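## Task

Move both plates into the gray tray so that each rests flat on the tray's floor; it only counts if they stay there without the robot holding them at the end.

## Robot and tools

Robot: one seven-joint arm whose end carries a vacuum suction cup instead of fingers. The reference point is the cup point, the middle of the cup's rim when nothing touches it. The cup opens along the cup point's own +z axis. About 7 cm back from the rim the tool widens, and its body and wrist camera stick out up to about 8 cm sideways, so leave clearance near tray walls and other plates.

Frames: results report the cup point in the scene frame, with the origin on the table surface under the arm base, +z up, and +y to the left when facing along +x. Positions are in metres and orientation is a wxyz quaternion. The base may sit slightly tilted, and the reported position gets less exact the farther the arm reaches. Commands, however, are written in the cup point's own axes, not the scene frame.

Row format (shared by execute_actions and move): a single list of 7 numbers, each between -1 and 1, in this order: dx, dy, dz, rx, ry, rz, suction. The first six are an offset, not an absolute pose: a displacement of the cup point expressed in its own axes, with 1.0 meaning 0.6 m for dx, dy, dz and 180 degrees for the rotation part. rx, ry, rz form one rotation vector. The seventh number sets vacuum: 1 is full (about 55 kPa under ambient), fractions ask for that share, and 0.05 or less switches it off. The setting persists until changed.

execute_actions(actions): a list of actions. Each action is a table of at most 15 rows; each row lasts one control step of 1/30 s, and a short table repeats its final row until 15 steps are used. Every row in an action is an offset from the cup point's measured pose when that action begins (for the first action of a call, the pose in the latest result of this scene), not from the previous row. An empty list just returns state and images. Per step, the commanded pose is clipped to within 70 mm and 16 degrees of the current measured pose, and position is favoured over orientation if both cannot be met; so a long motion needs several actions, each continuing from where the last one ended. The "Hand target" line shows what the controller is currently aiming for.

move(target, speed, blocking): drives the cup point along a straight line to one target row, whose six offset numbers count from the pose in the most recent result that showed one, in the cup point's axes; its suction value is applied at the start. speed is in m/s, 0.002 to 0.5 (default 0.25), with rotation capped at twice that in rad/s. The path takes 0.5 to 10 s and is cut off at 10 s. It does not avoid obstacles, and the real cup point may lag, drift, or overshoot the speed, especially with the arm stretched out. With blocking=false the call returns after 0.5 s while motion continues; further rows or moves are rejected until a result shows the move finished, so use wait or stop. The result adds a "move:" line: the ending (done, off_target, moving, held, fault), the distance to target, and limits (paced: the sent pose was clipped; held: a safety check blocked some steps, after which the arm may jump faster).

wait(seconds): 0 to 10; the arm keeps its last command and a running move continues; returns early if the move ends. stop(): brakes a running move, needing more room the faster it was; suction is unaffected. zoom_image(camera, region): camera is cam_high, cam_low or cam_wrist (all 896x504); region is [x0, y0, x1, y1] in pixels from the top-left, at most 504 by 504. finished_scene(scene): ends the current scene by its number and reports success; it is irreversible, and the next scene's task arrives in its result. If resuming without history, send execute_actions with an empty list first to learn the scene and task.

Result lines: suction_measured is the achieved vacuum fraction; near 0 means no seal, and on a tight surface it settles no more than 0.15 under the command, sagging up to 0.04 between pump cycles. part_present turns 1 at 0.50 and back to 0 below 0.45. "pose unreachable" means the clearance check (which treats any mounting block under the base as arm) altered or blocked the command. MOTOR HOT appears from 60 °C; at 75 °C an OVER-TEMPERATURE FAULT lets the arm sag, so avoid holding loads for long.

Picking and placing: with suction on, press the 29 mm rim onto a smooth flat area of the plate so it contacts all round; avoid holes, seams and the plate rim. Under vacuum the cup compresses, so a held plate sits up to about 10 mm nearer the tool, and vacuum alone may lift a nearby plate. To release, set the plate down until it rests flat on the tray floor, then switch suction off and lift at least 15 mm clear. A cup sealed on the table pins the tool; switch suction off to free it.

Cautions: contact torque reaching a joint limit (48.6 N m for the first four joints, 30.6 N m for the last three) freezes the arm for 10 s and drops the rest of the call. Fast moves hit harder, and targets set deep past a contact push harder. Never let plates or anything else leave the table, avoid dropping, slamming, or shoving objects hard, and expect occasional small external nudges on loose items. Joint ranges in rad: waist ±6.283, shoulder ±2.250, upper arm roll ±6.283, elbow ±2.580, forearm roll ±6.283, wrist pitch ±2.100, wrist roll ±6.283. Quicker, smoother work with less motor effort is preferred.

Each tool is called after "Call:" as name([rows], argument=value, ...), one row to a line, values as JSON.

## Session

Call:
execute_actions(actions=[])

Scene clock: 0.00 s.
end_effector_position=(+0.4492, +0.0072, +0.2817) suction_measured=0.00 part_present=0 end_effector_quat_wxyz=(+0.000, -0.010, +1.000, +0.004)
Joint positions: [-0.056  0.435  0.001  1.654 -0.     1.056  3.088]
Joint velocities: [ 0.    -0.001  0.     0.    -0.    -0.001 -0.   ]
Motor temperatures (°C, as the motors report them): [27 24 24 24 36 34 36]
Hand target: +0.449, +0.007, +0.282; +0.000, -0.010, +1.000, +0.004

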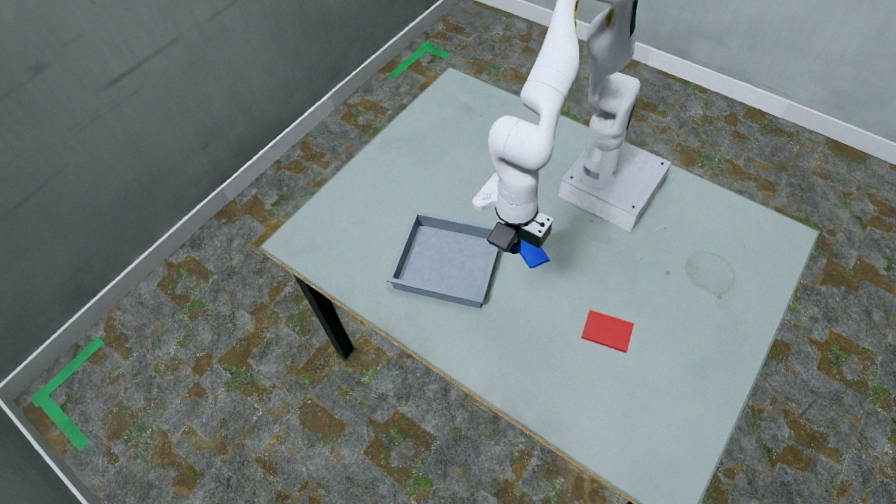

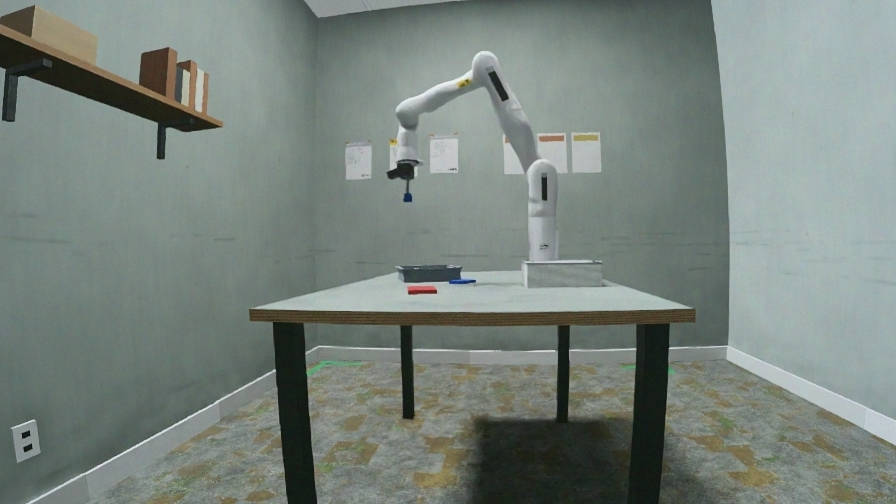

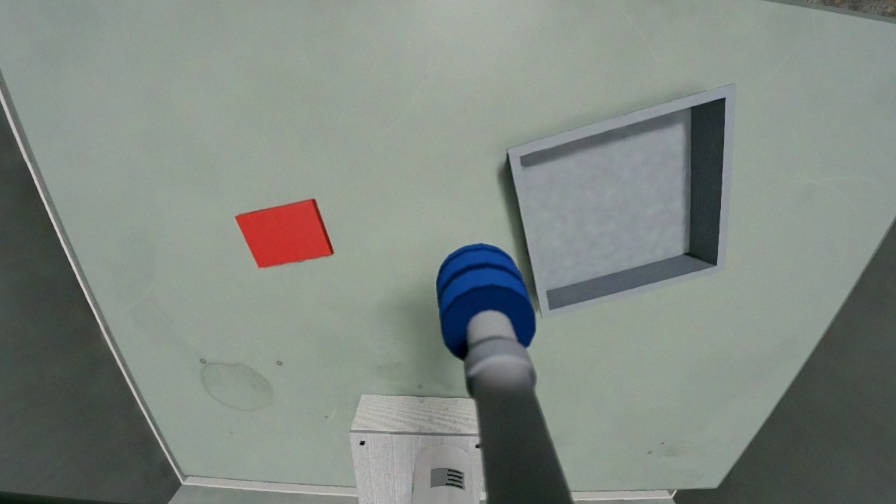

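Call:
move(target=[0.093,0.39,0.365,0,0,-0.065,0], speed=0.35)

Scene clock: 9.23 s.
end_effector_position=(+0.3897, +0.2414, +0.0642) suction_measured=0.00 part_present=0 end_effector_quat_wxyz=(+0.001, -0.112, +0.994, +0.003)
Joint positions: [-0.549  0.83  -0.061  1.82   0.096  0.497  2.672]
Joint velocities: [-0.003  0.004  0.    -0.     0.001  0.001 -0.001]
Motor temperatures (°C, as the motors report them): [27 24 24 24 36 34 36]
Hand target: +0.390, +0.241, +0.064; +0.001, -0.112, +0.994, +0.003
Off the commanded pose: 0.001 m, 0 deg.
move: done

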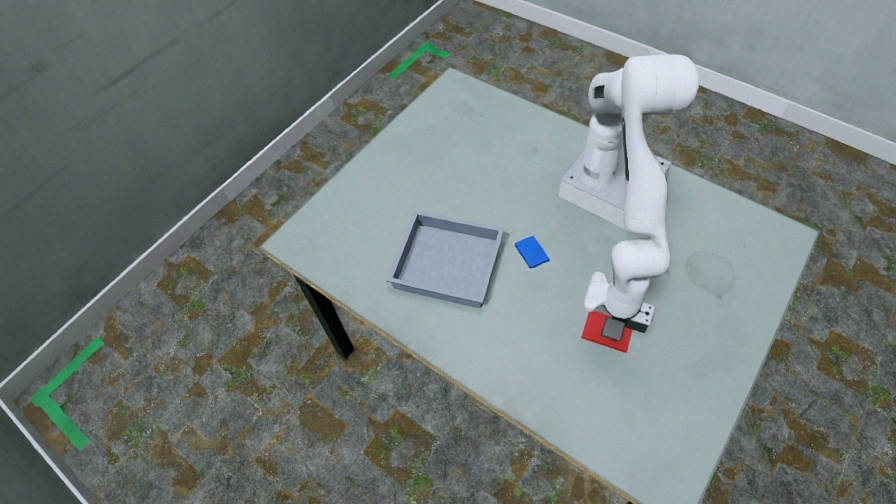

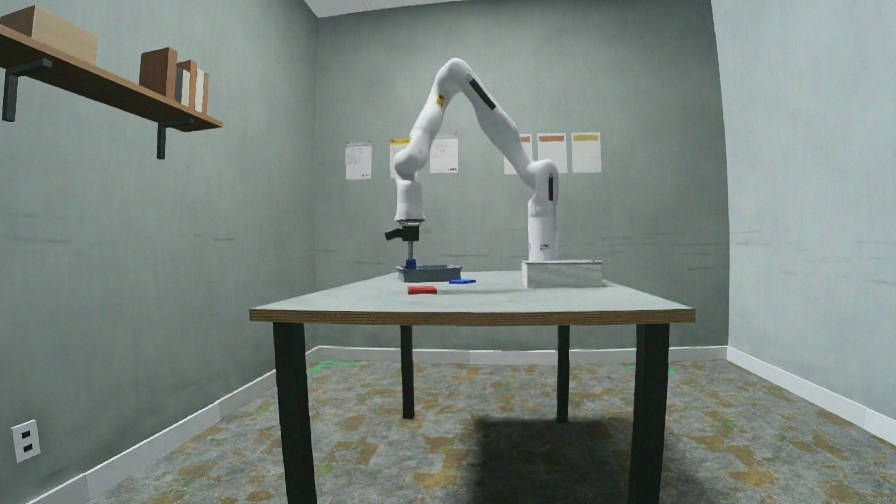

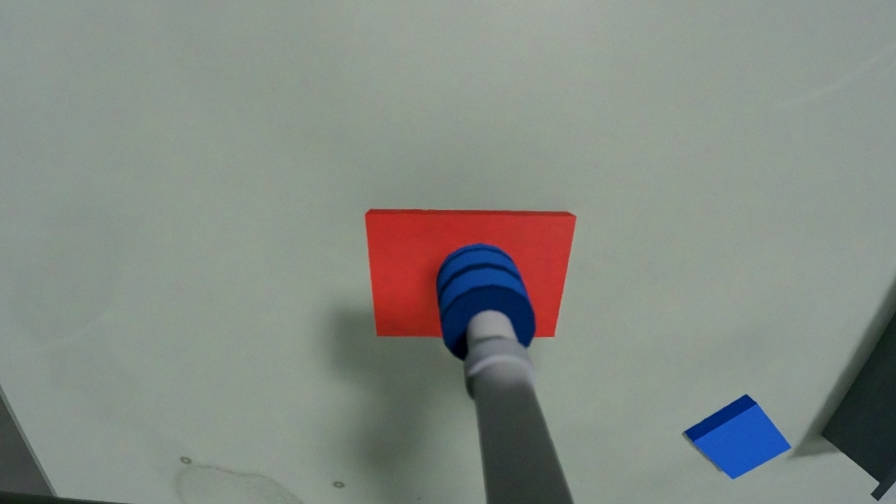

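Call:
move(target=[0.03,0.005,0.097,0,0,0,1], speed=0.06)

Scene clock: 13.10 s.
end_effector_position=(+0.3716, +0.2406, +0.0058) suction_measured=0.49 part_present=0 end_effector_quat_wxyz=(+0.001, -0.112, +0.994, +0.003)
Joint positions: [-0.583  0.946 -0.041  1.867  0.104  0.334  2.642]
Joint velocities: [-0.001  0.004 -0.    -0.001  0.    -0.002  0.001]
Motor temperatures (°C, as the motors report them): [27 24 24 24 36 34 36]
Hand target: +0.372, +0.241, +0.006; +0.001, -0.112, +0.994, +0.003
Off the commanded pose: 0.000 m, 0 deg.
move: done

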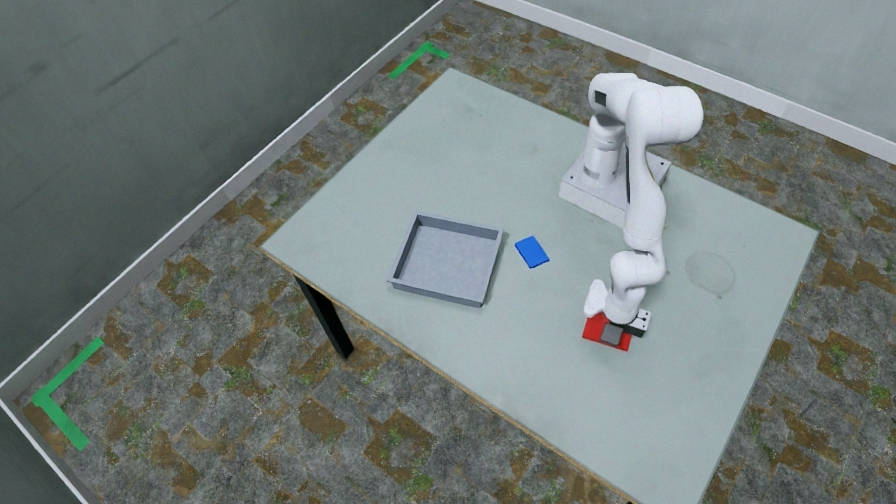

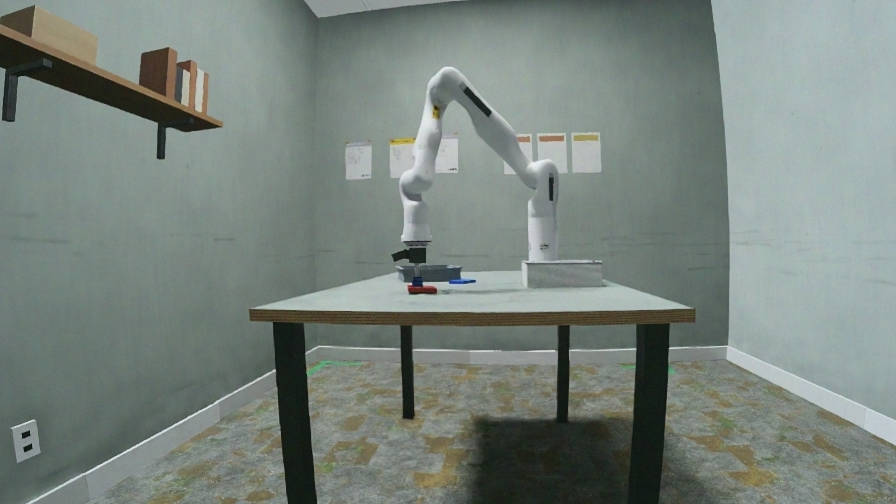

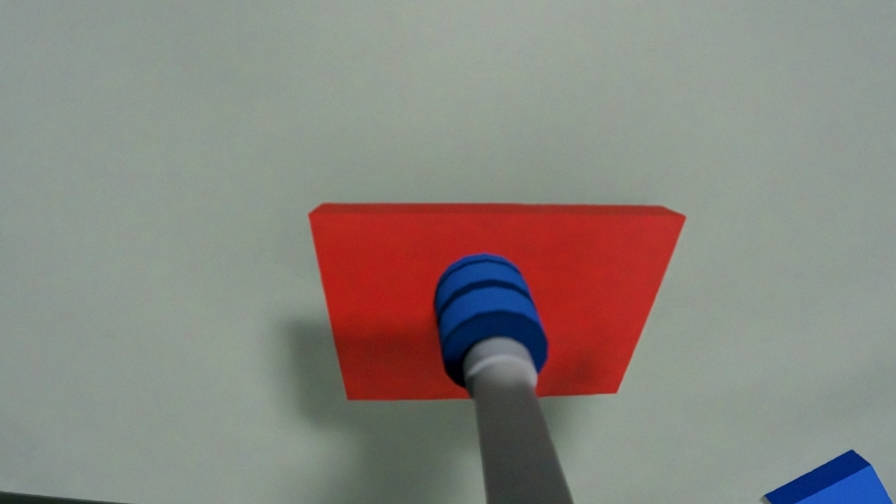

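Call:
move(target=[0,0,-0.15,0,0,0,1], speed=0.2)

Call:
move(target=[-0.005,-0.73,-0.01,0,0,-0.015,1], speed=0.35)

Scene clock: 19.50 s.
end_effector_position=(+0.3712, +0.2400, +0.0957) suction_measured=0.99 part_present=1 end_effector_quat_wxyz=(+0.001, -0.112, +0.994, +0.003)
Joint positions: [-0.568  0.743 -0.064  1.871  0.086  0.534  2.658]
Joint velocities: [-0.    -0.005 -0.     0.    -0.     0.001  0.   ]
Motor temperatures (°C, as the motors report them): [27 24 24 24 36 34 36]
Hand target: +0.371, +0.240, +0.096; +0.001, -0.112, +0.994, +0.003
Off the commanded pose: 0.000 m, 0 deg.
move: done

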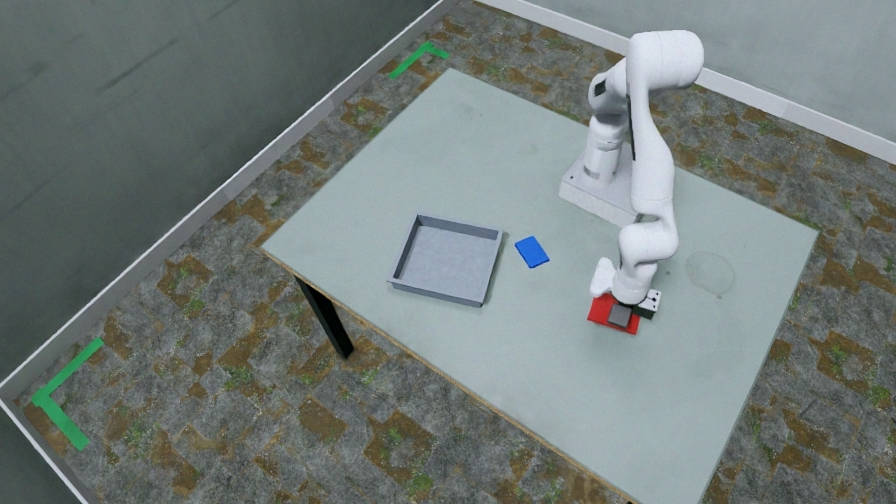

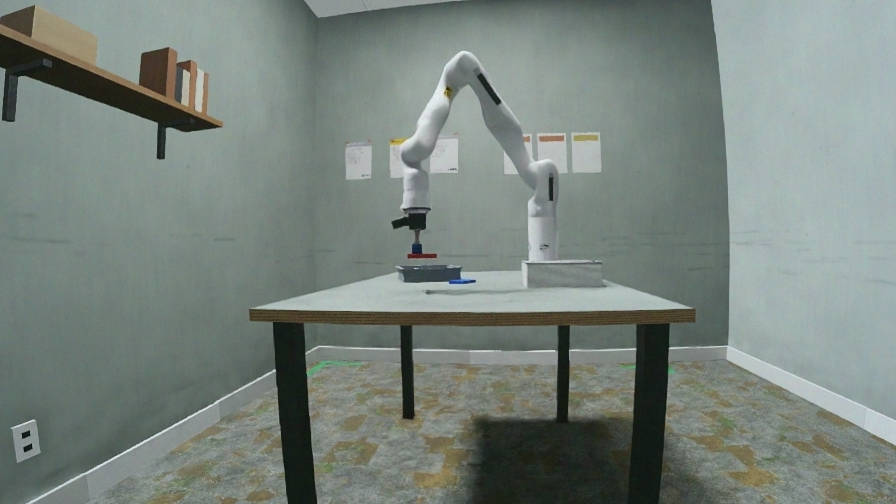

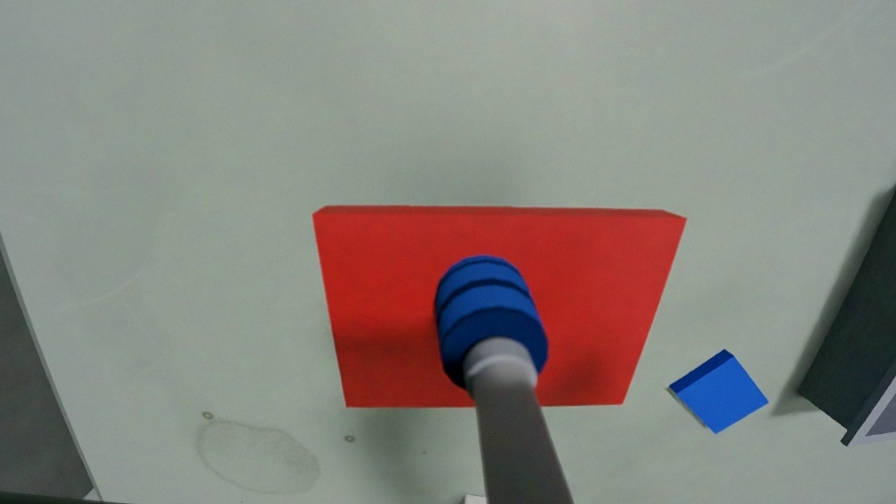

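Scene clock: 21.40 s.
end_effector_position=(+0.4711, -0.1862, +0.0989) suction_measured=0.99 part_present=1 end_effector_quat_wxyz=(+0.001, -0.136, +0.991, +0.004)
Joint positions: [ 0.44   0.823 -0.152  1.631  0.173  0.704  3.598]
Joint velocities: [ 0.003  0.003  0.001 -0.002 -0.002  0.001  0.001]
Motor temperatures (°C, as the motors report them): [27 24 24 24 36 34 36]
Hand target: +0.471, -0.186, +0.099; +0.001, -0.135, +0.991, +0.004
Off the commanded pose: 0.001 m, 0 deg.
move: done

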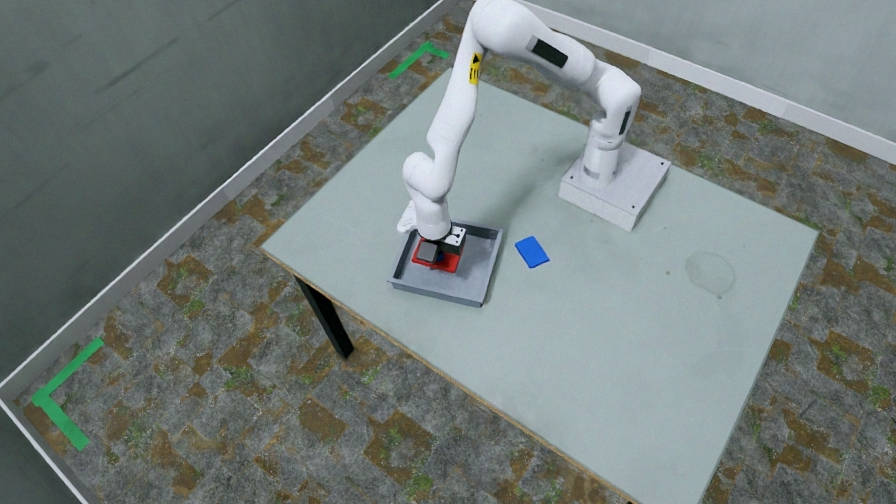

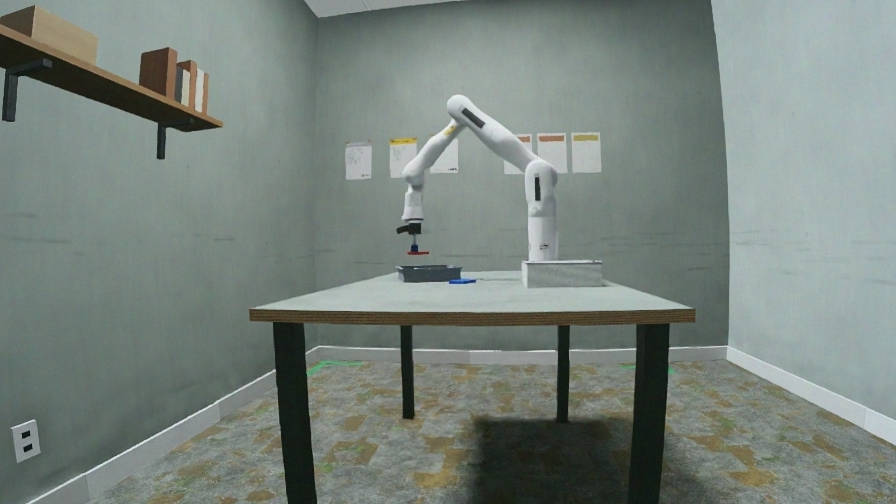

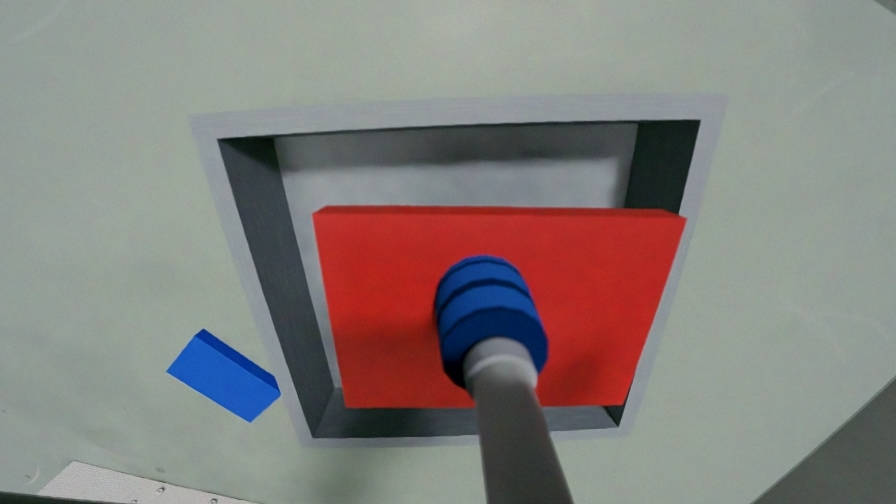

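Call:
move(target=[0,0,0.153,0,0,-0.01,1], speed=0.07)

Call:
execute_actions([
  [[0,0,0.005,0,0,0,1],[0,0,0.005,0,0,0,1],[0,0,0.005,0,0,0,1],[0,0,0.005,0,0,0,1],[0,0,0.005,0,0,0,1],[0,0,0.005,0,0,0,1],[0,0,0.005,0,0,0,0]],
])

Call:
move(target=[0,0,-0.13,0,0,0,0])

Call:
move(target=[0.232,0.328,0.02,0,0,0.25,0], speed=0.35)

Scene clock: 30.37 s.
end_effector_position=(+0.4713, -0.1856, +0.0071) suction_measured=0.99 part_present=1 end_effector_quat_wxyz=(+0.001, -0.151, +0.988, +0.004)
Joint positions: [ 0.423  1.002 -0.125  1.631  0.214  0.524  3.595]
Joint velocities: [-0.001  0.005 -0.    -0.001 -0.    -0.    -0.002]
Motor temperatures (°C, as the motors report them): [27 24 24 24 36 34 36]
Hand target: +0.471, -0.186, +0.007; +0.001, -0.151, +0.988, +0.004
Off the commanded pose: 0.000 m, 0 deg.
move: done

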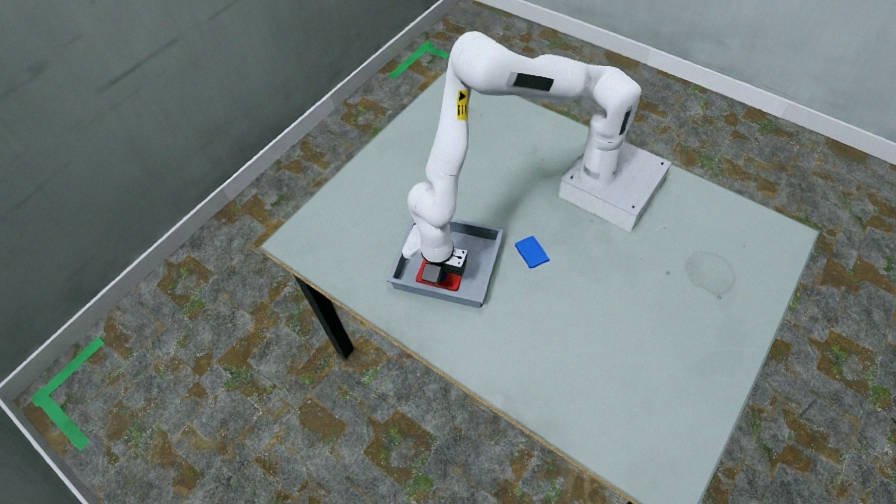

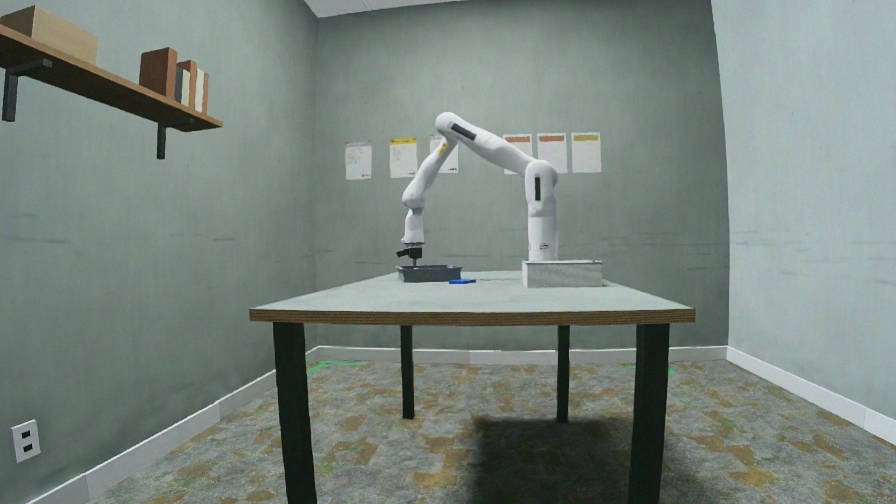

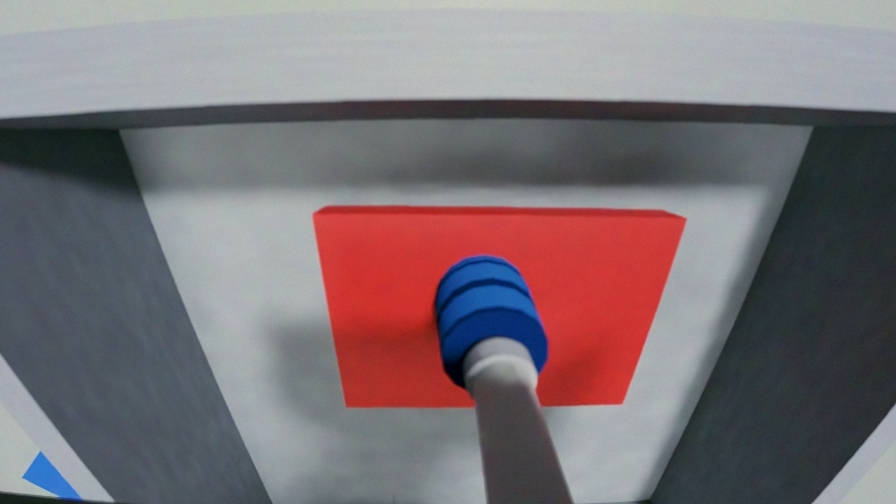

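Scene clock: 30.87 s.
end_effector_position=(+0.4722, -0.1859, +0.0060) suction_measured=0.00 part_present=0 end_effector_quat_wxyz=(+0.002, -0.151, +0.988, +0.003)
Joint positions: [ 0.423  1.005 -0.124  1.63   0.215  0.52   3.595]
Joint velocities: [ 0.    -0.002  0.001  0.001  0.     0.     0.   ]
Motor temperatures (°C, as the motors report them): [27 24 24 24 36 34 36]
Hand target: +0.471, -0.186, +0.004; +0.001, -0.151, +0.988, +0.004
Off the commanded pose: 0.002 m, 0 deg.

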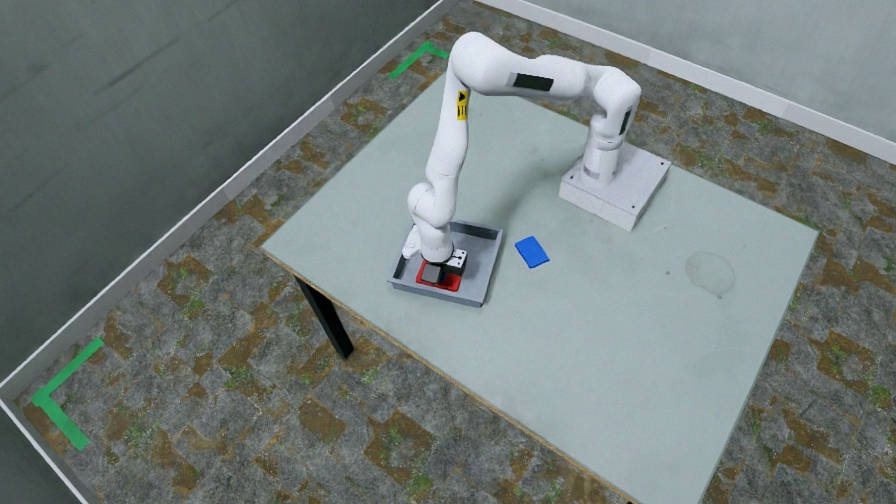

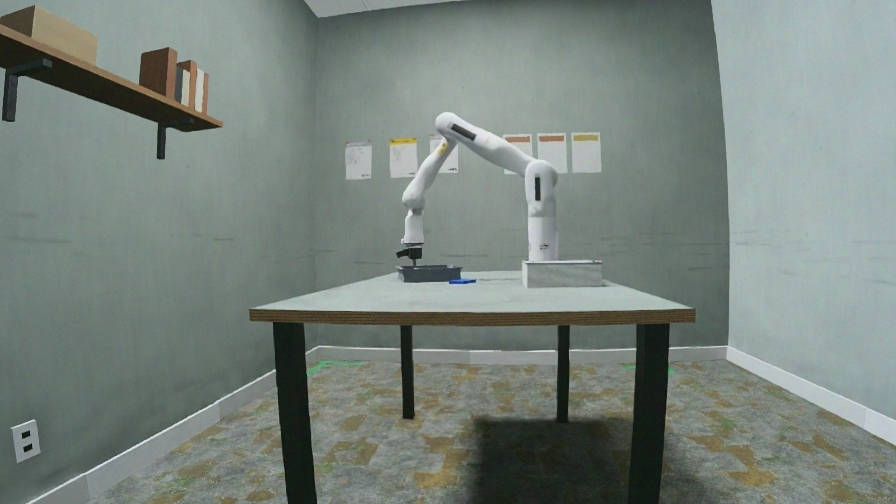

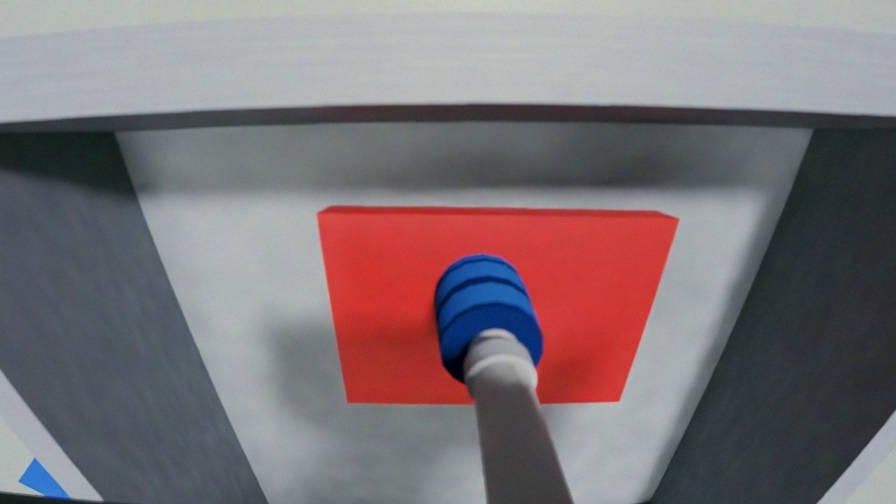

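Scene clock: 31.73 s.
end_effector_position=(+0.4718, -0.1863, +0.0838) suction_measured=0.00 part_present=0 end_effector_quat_wxyz=(+0.002, -0.151, +0.988, +0.003)
Joint positions: [ 0.44   0.851 -0.153  1.635  0.188  0.67   3.617]
Joint velocities: [ 0.001 -0.004  0.    -0.001 -0.     0.001 -0.   ]
Motor temperatures (°C, as the motors report them): [27 24 24 24 36 34 36]
Hand target: +0.472, -0.186, +0.084; +0.002, -0.151, +0.988, +0.003
Off the commanded pose: 0.000 m, 0 deg.
move: done

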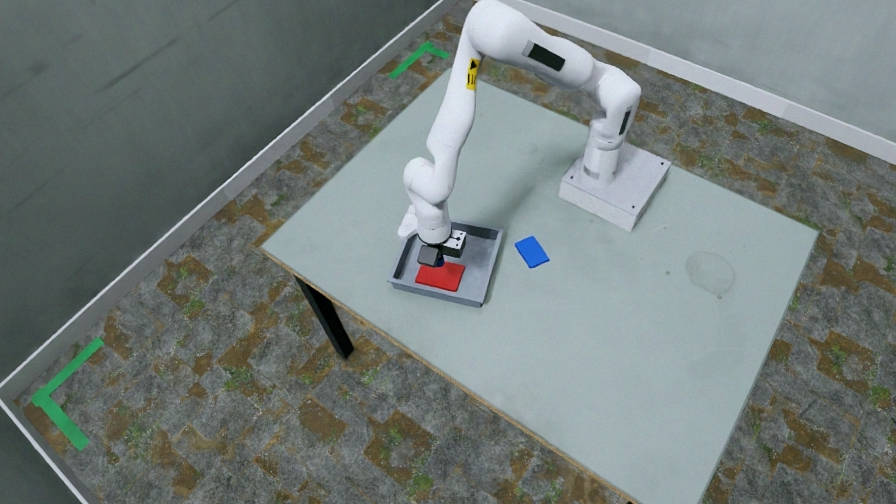

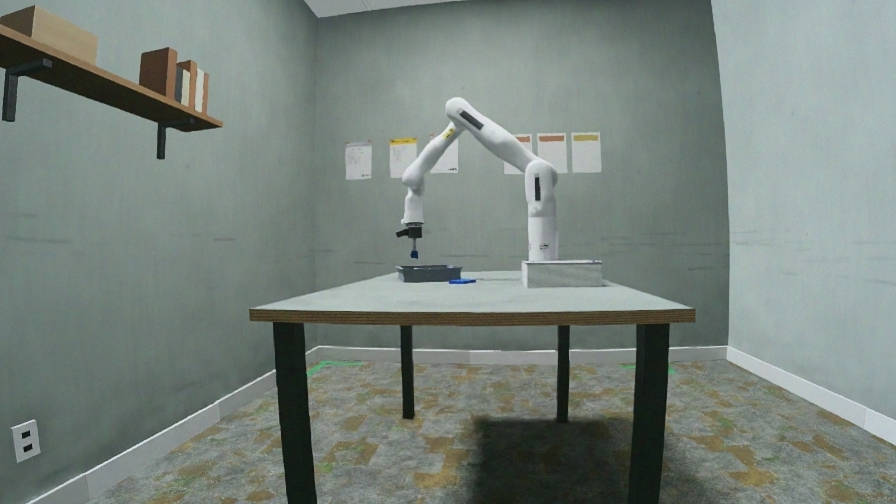

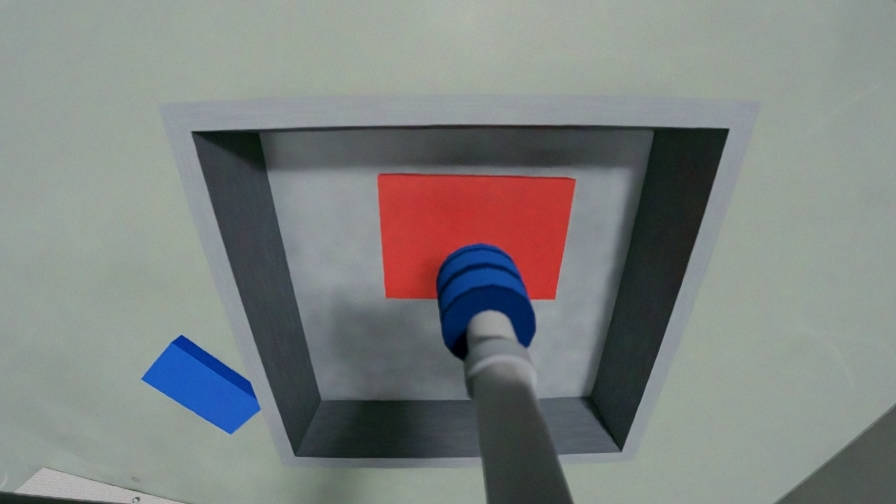

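Scene clock: 33.37 s.
end_effector_position=(+0.2805, -0.0403, +0.0718) suction_measured=0.00 part_present=0 end_effector_quat_wxyz=(+0.001, +0.239, +0.971, +0.004)
Joint positions: [ 0.058  0.668  0.02   2.404 -0.156  0.072  2.869]
Joint velocities: [-0.02  -0.001  0.003  0.004 -0.001 -0.004 -0.003]
Motor temperatures (°C, as the motors report them): [27 24 24 24 36 34 36]
Hand target: +0.281, -0.040, +0.072; +0.001, +0.238, +0.971, +0.004
Off the commanded pose: 0.001 m, 0 deg.
move: done

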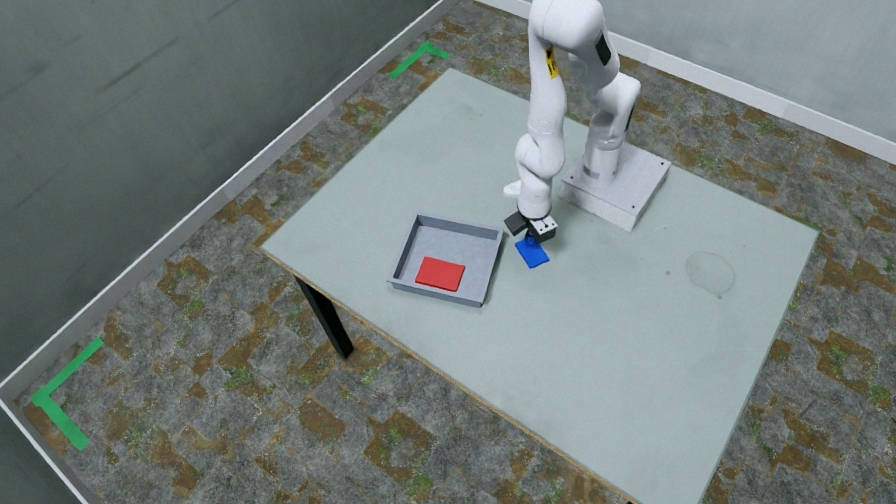

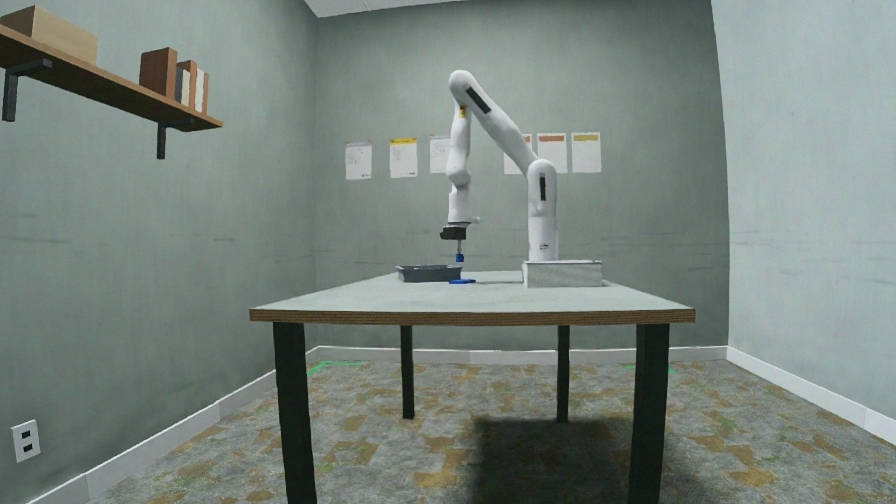

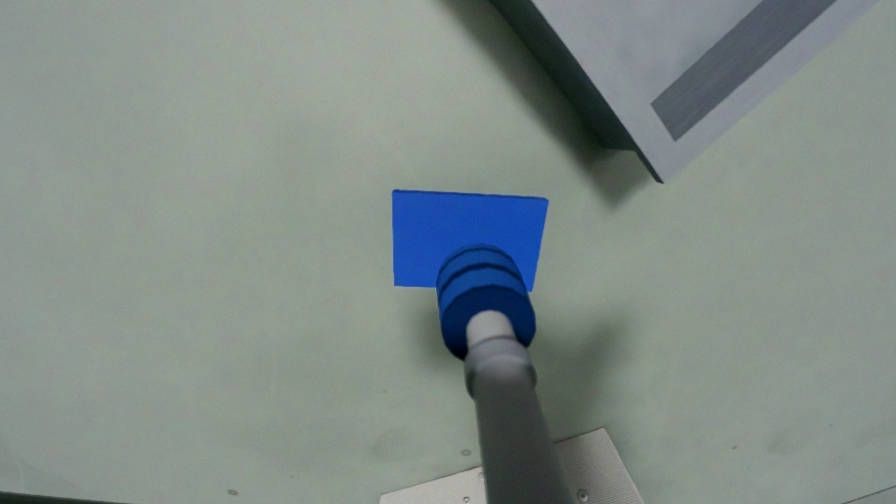

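Call:
move(target=[0.003,0.007,0.112,0,0,0,1], speed=0.06)

Scene clock: 37.27 s.
end_effector_position=(+0.2813, -0.0353, +0.0047) suction_measured=0.44 part_present=0 end_effector_quat_wxyz=(+0.001, +0.239, +0.971, +0.004)
Joint positions: [ 0.08   0.902 -0.03   2.391 -0.162 -0.153  2.86 ]
Joint velocities: [ 0.001  0.008 -0.    -0.001  0.    -0.001 -0.   ]
Motor temperatures (°C, as the motors report them): [27 24 24 24 36 34 36]
Hand target: +0.281, -0.035, +0.004; +0.001, +0.239, +0.971, +0.004
Off the commanded pose: 0.000 m, 0 deg.
move: done

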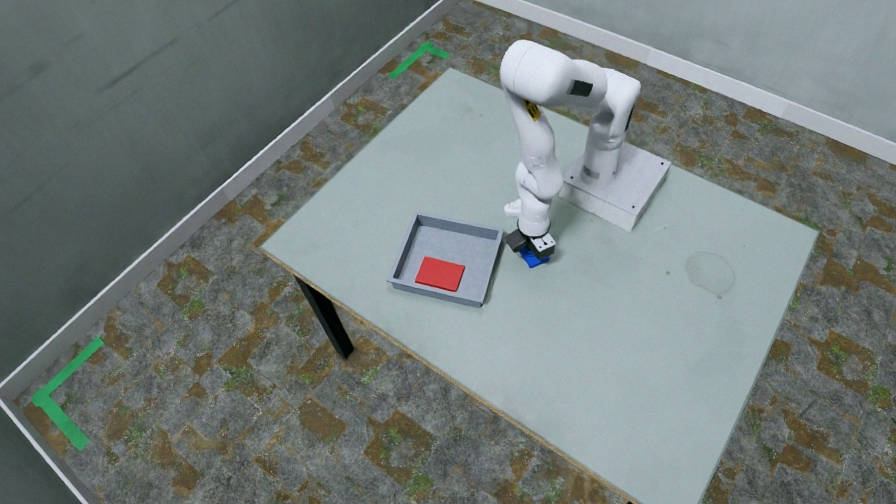

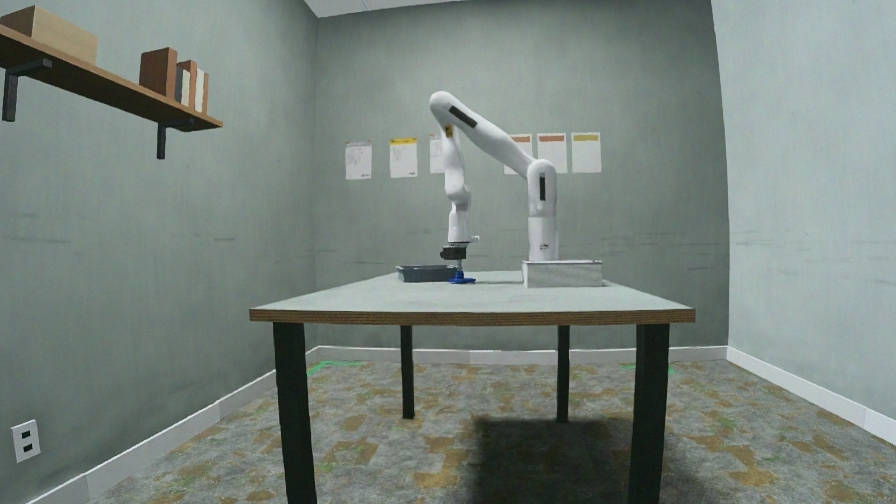

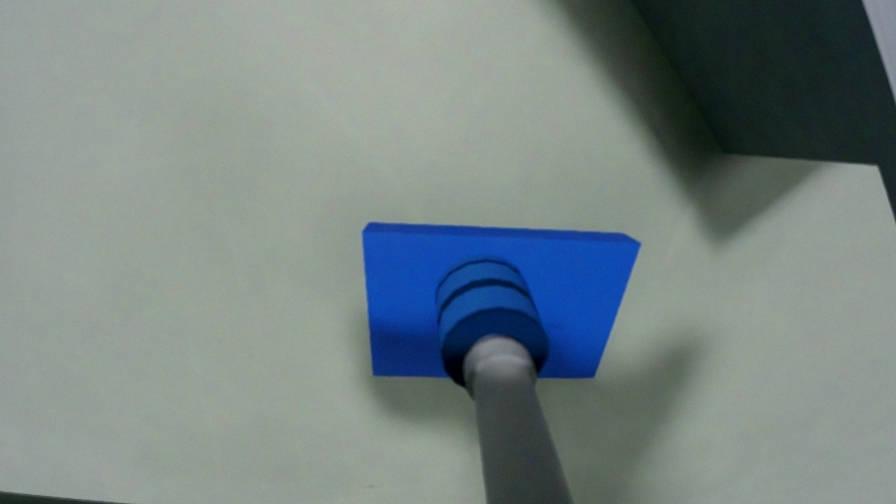

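Call:
move(target=[0,0,-0.14,0,0,0,1], speed=0.2)

Call:
move(target=[-0.298,-0.175,0,0,0,-0.262,1], speed=0.35)

Scene clock: 42.60 s.
end_effector_position=(+0.2808, -0.0359, +0.0887) suction_measured=0.99 part_present=1 end_effector_quat_wxyz=(+0.001, +0.239, +0.971, +0.004)
Joint positions: [ 0.027  0.609  0.04   2.401 -0.164  0.135  2.861]
Joint velocities: [-0.004 -0.007  0.001  0.     0.     0.002 -0.001]
Motor temperatures (°C, as the motors report them): [27 24 24 24 36 34 36]
Hand target: +0.281, -0.036, +0.089; +0.001, +0.239, +0.971, +0.004
Off the commanded pose: 0.000 m, 0 deg.
move: done

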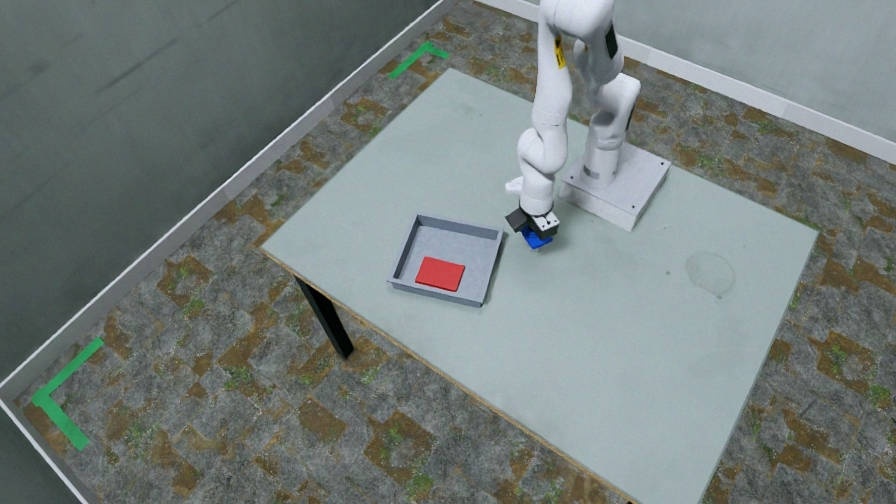

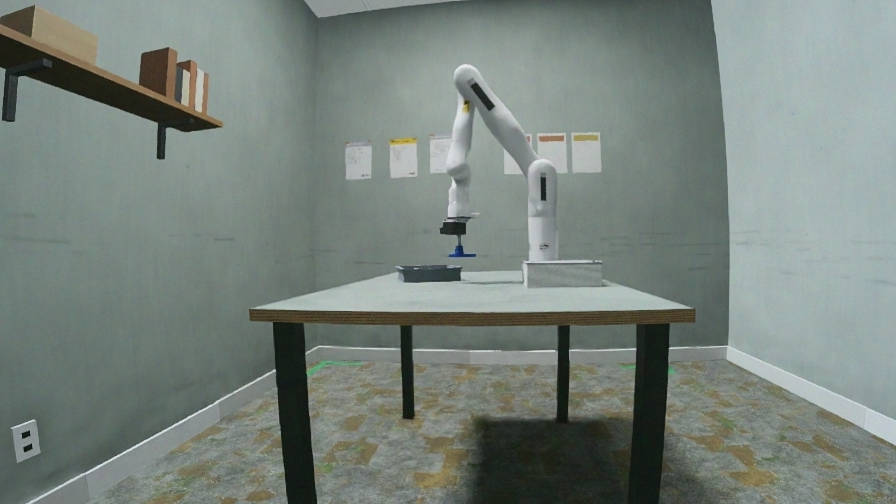

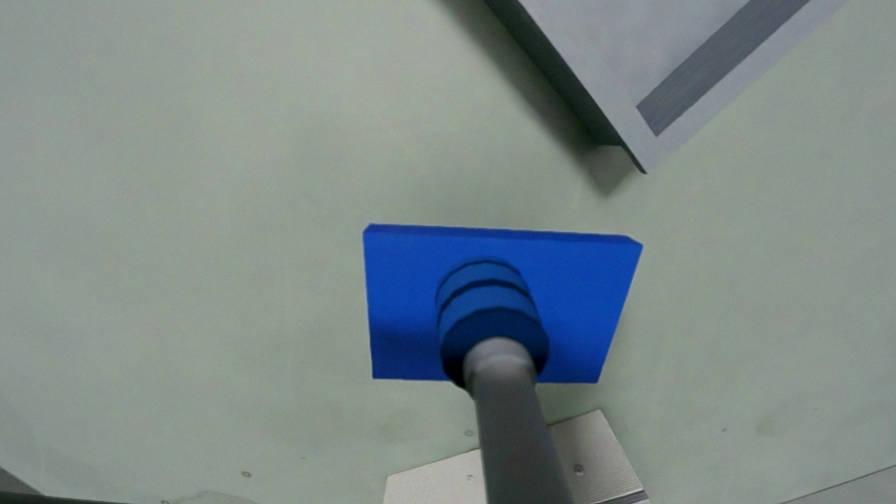

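Scene clock: 44.27 s.
end_effector_position=(+0.3902, -0.2117, +0.0883) suction_measured=0.99 part_present=1 end_effector_quat_wxyz=(+0.002, -0.169, +0.986, +0.003)
Joint positions: [ 0.583  0.758 -0.182  1.866  0.246  0.54   3.701]
Joint velocities: [ 0.014  0.008  0.002 -0.006 -0.005  0.005  0.008]
Motor temperatures (°C, as the motors report them): [27 24 24 24 36 34 36]
Hand target: +0.390, -0.212, +0.088; +0.002, -0.169, +0.986, +0.003
Off the commanded pose: 0.001 m, 0 deg.
move: done

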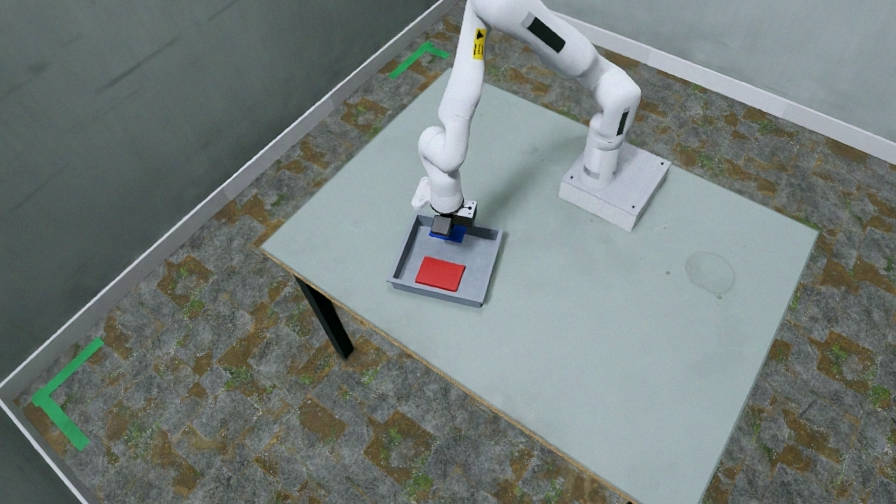

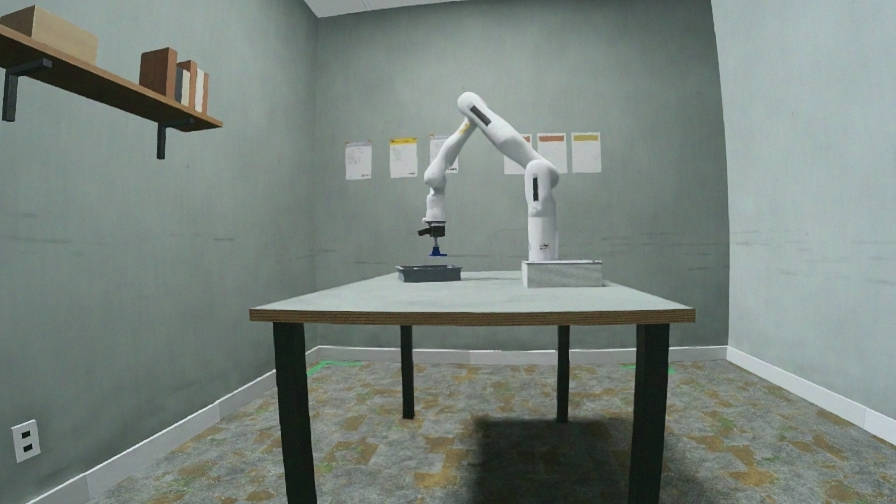

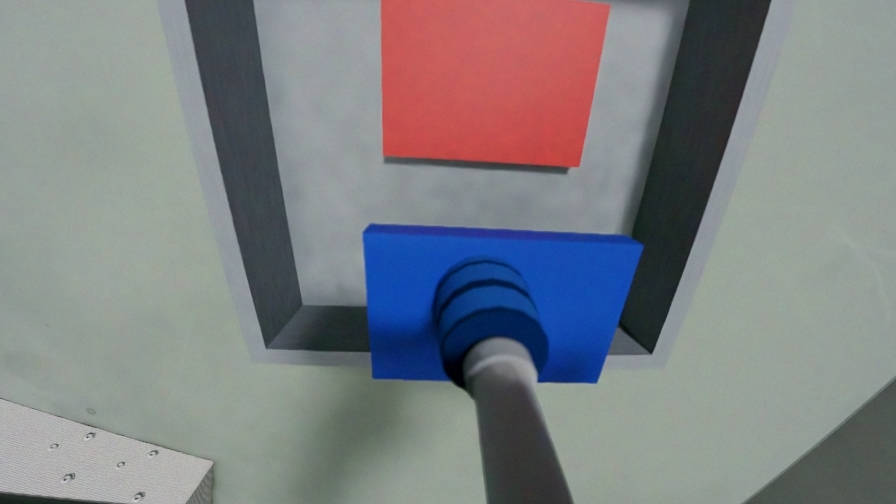

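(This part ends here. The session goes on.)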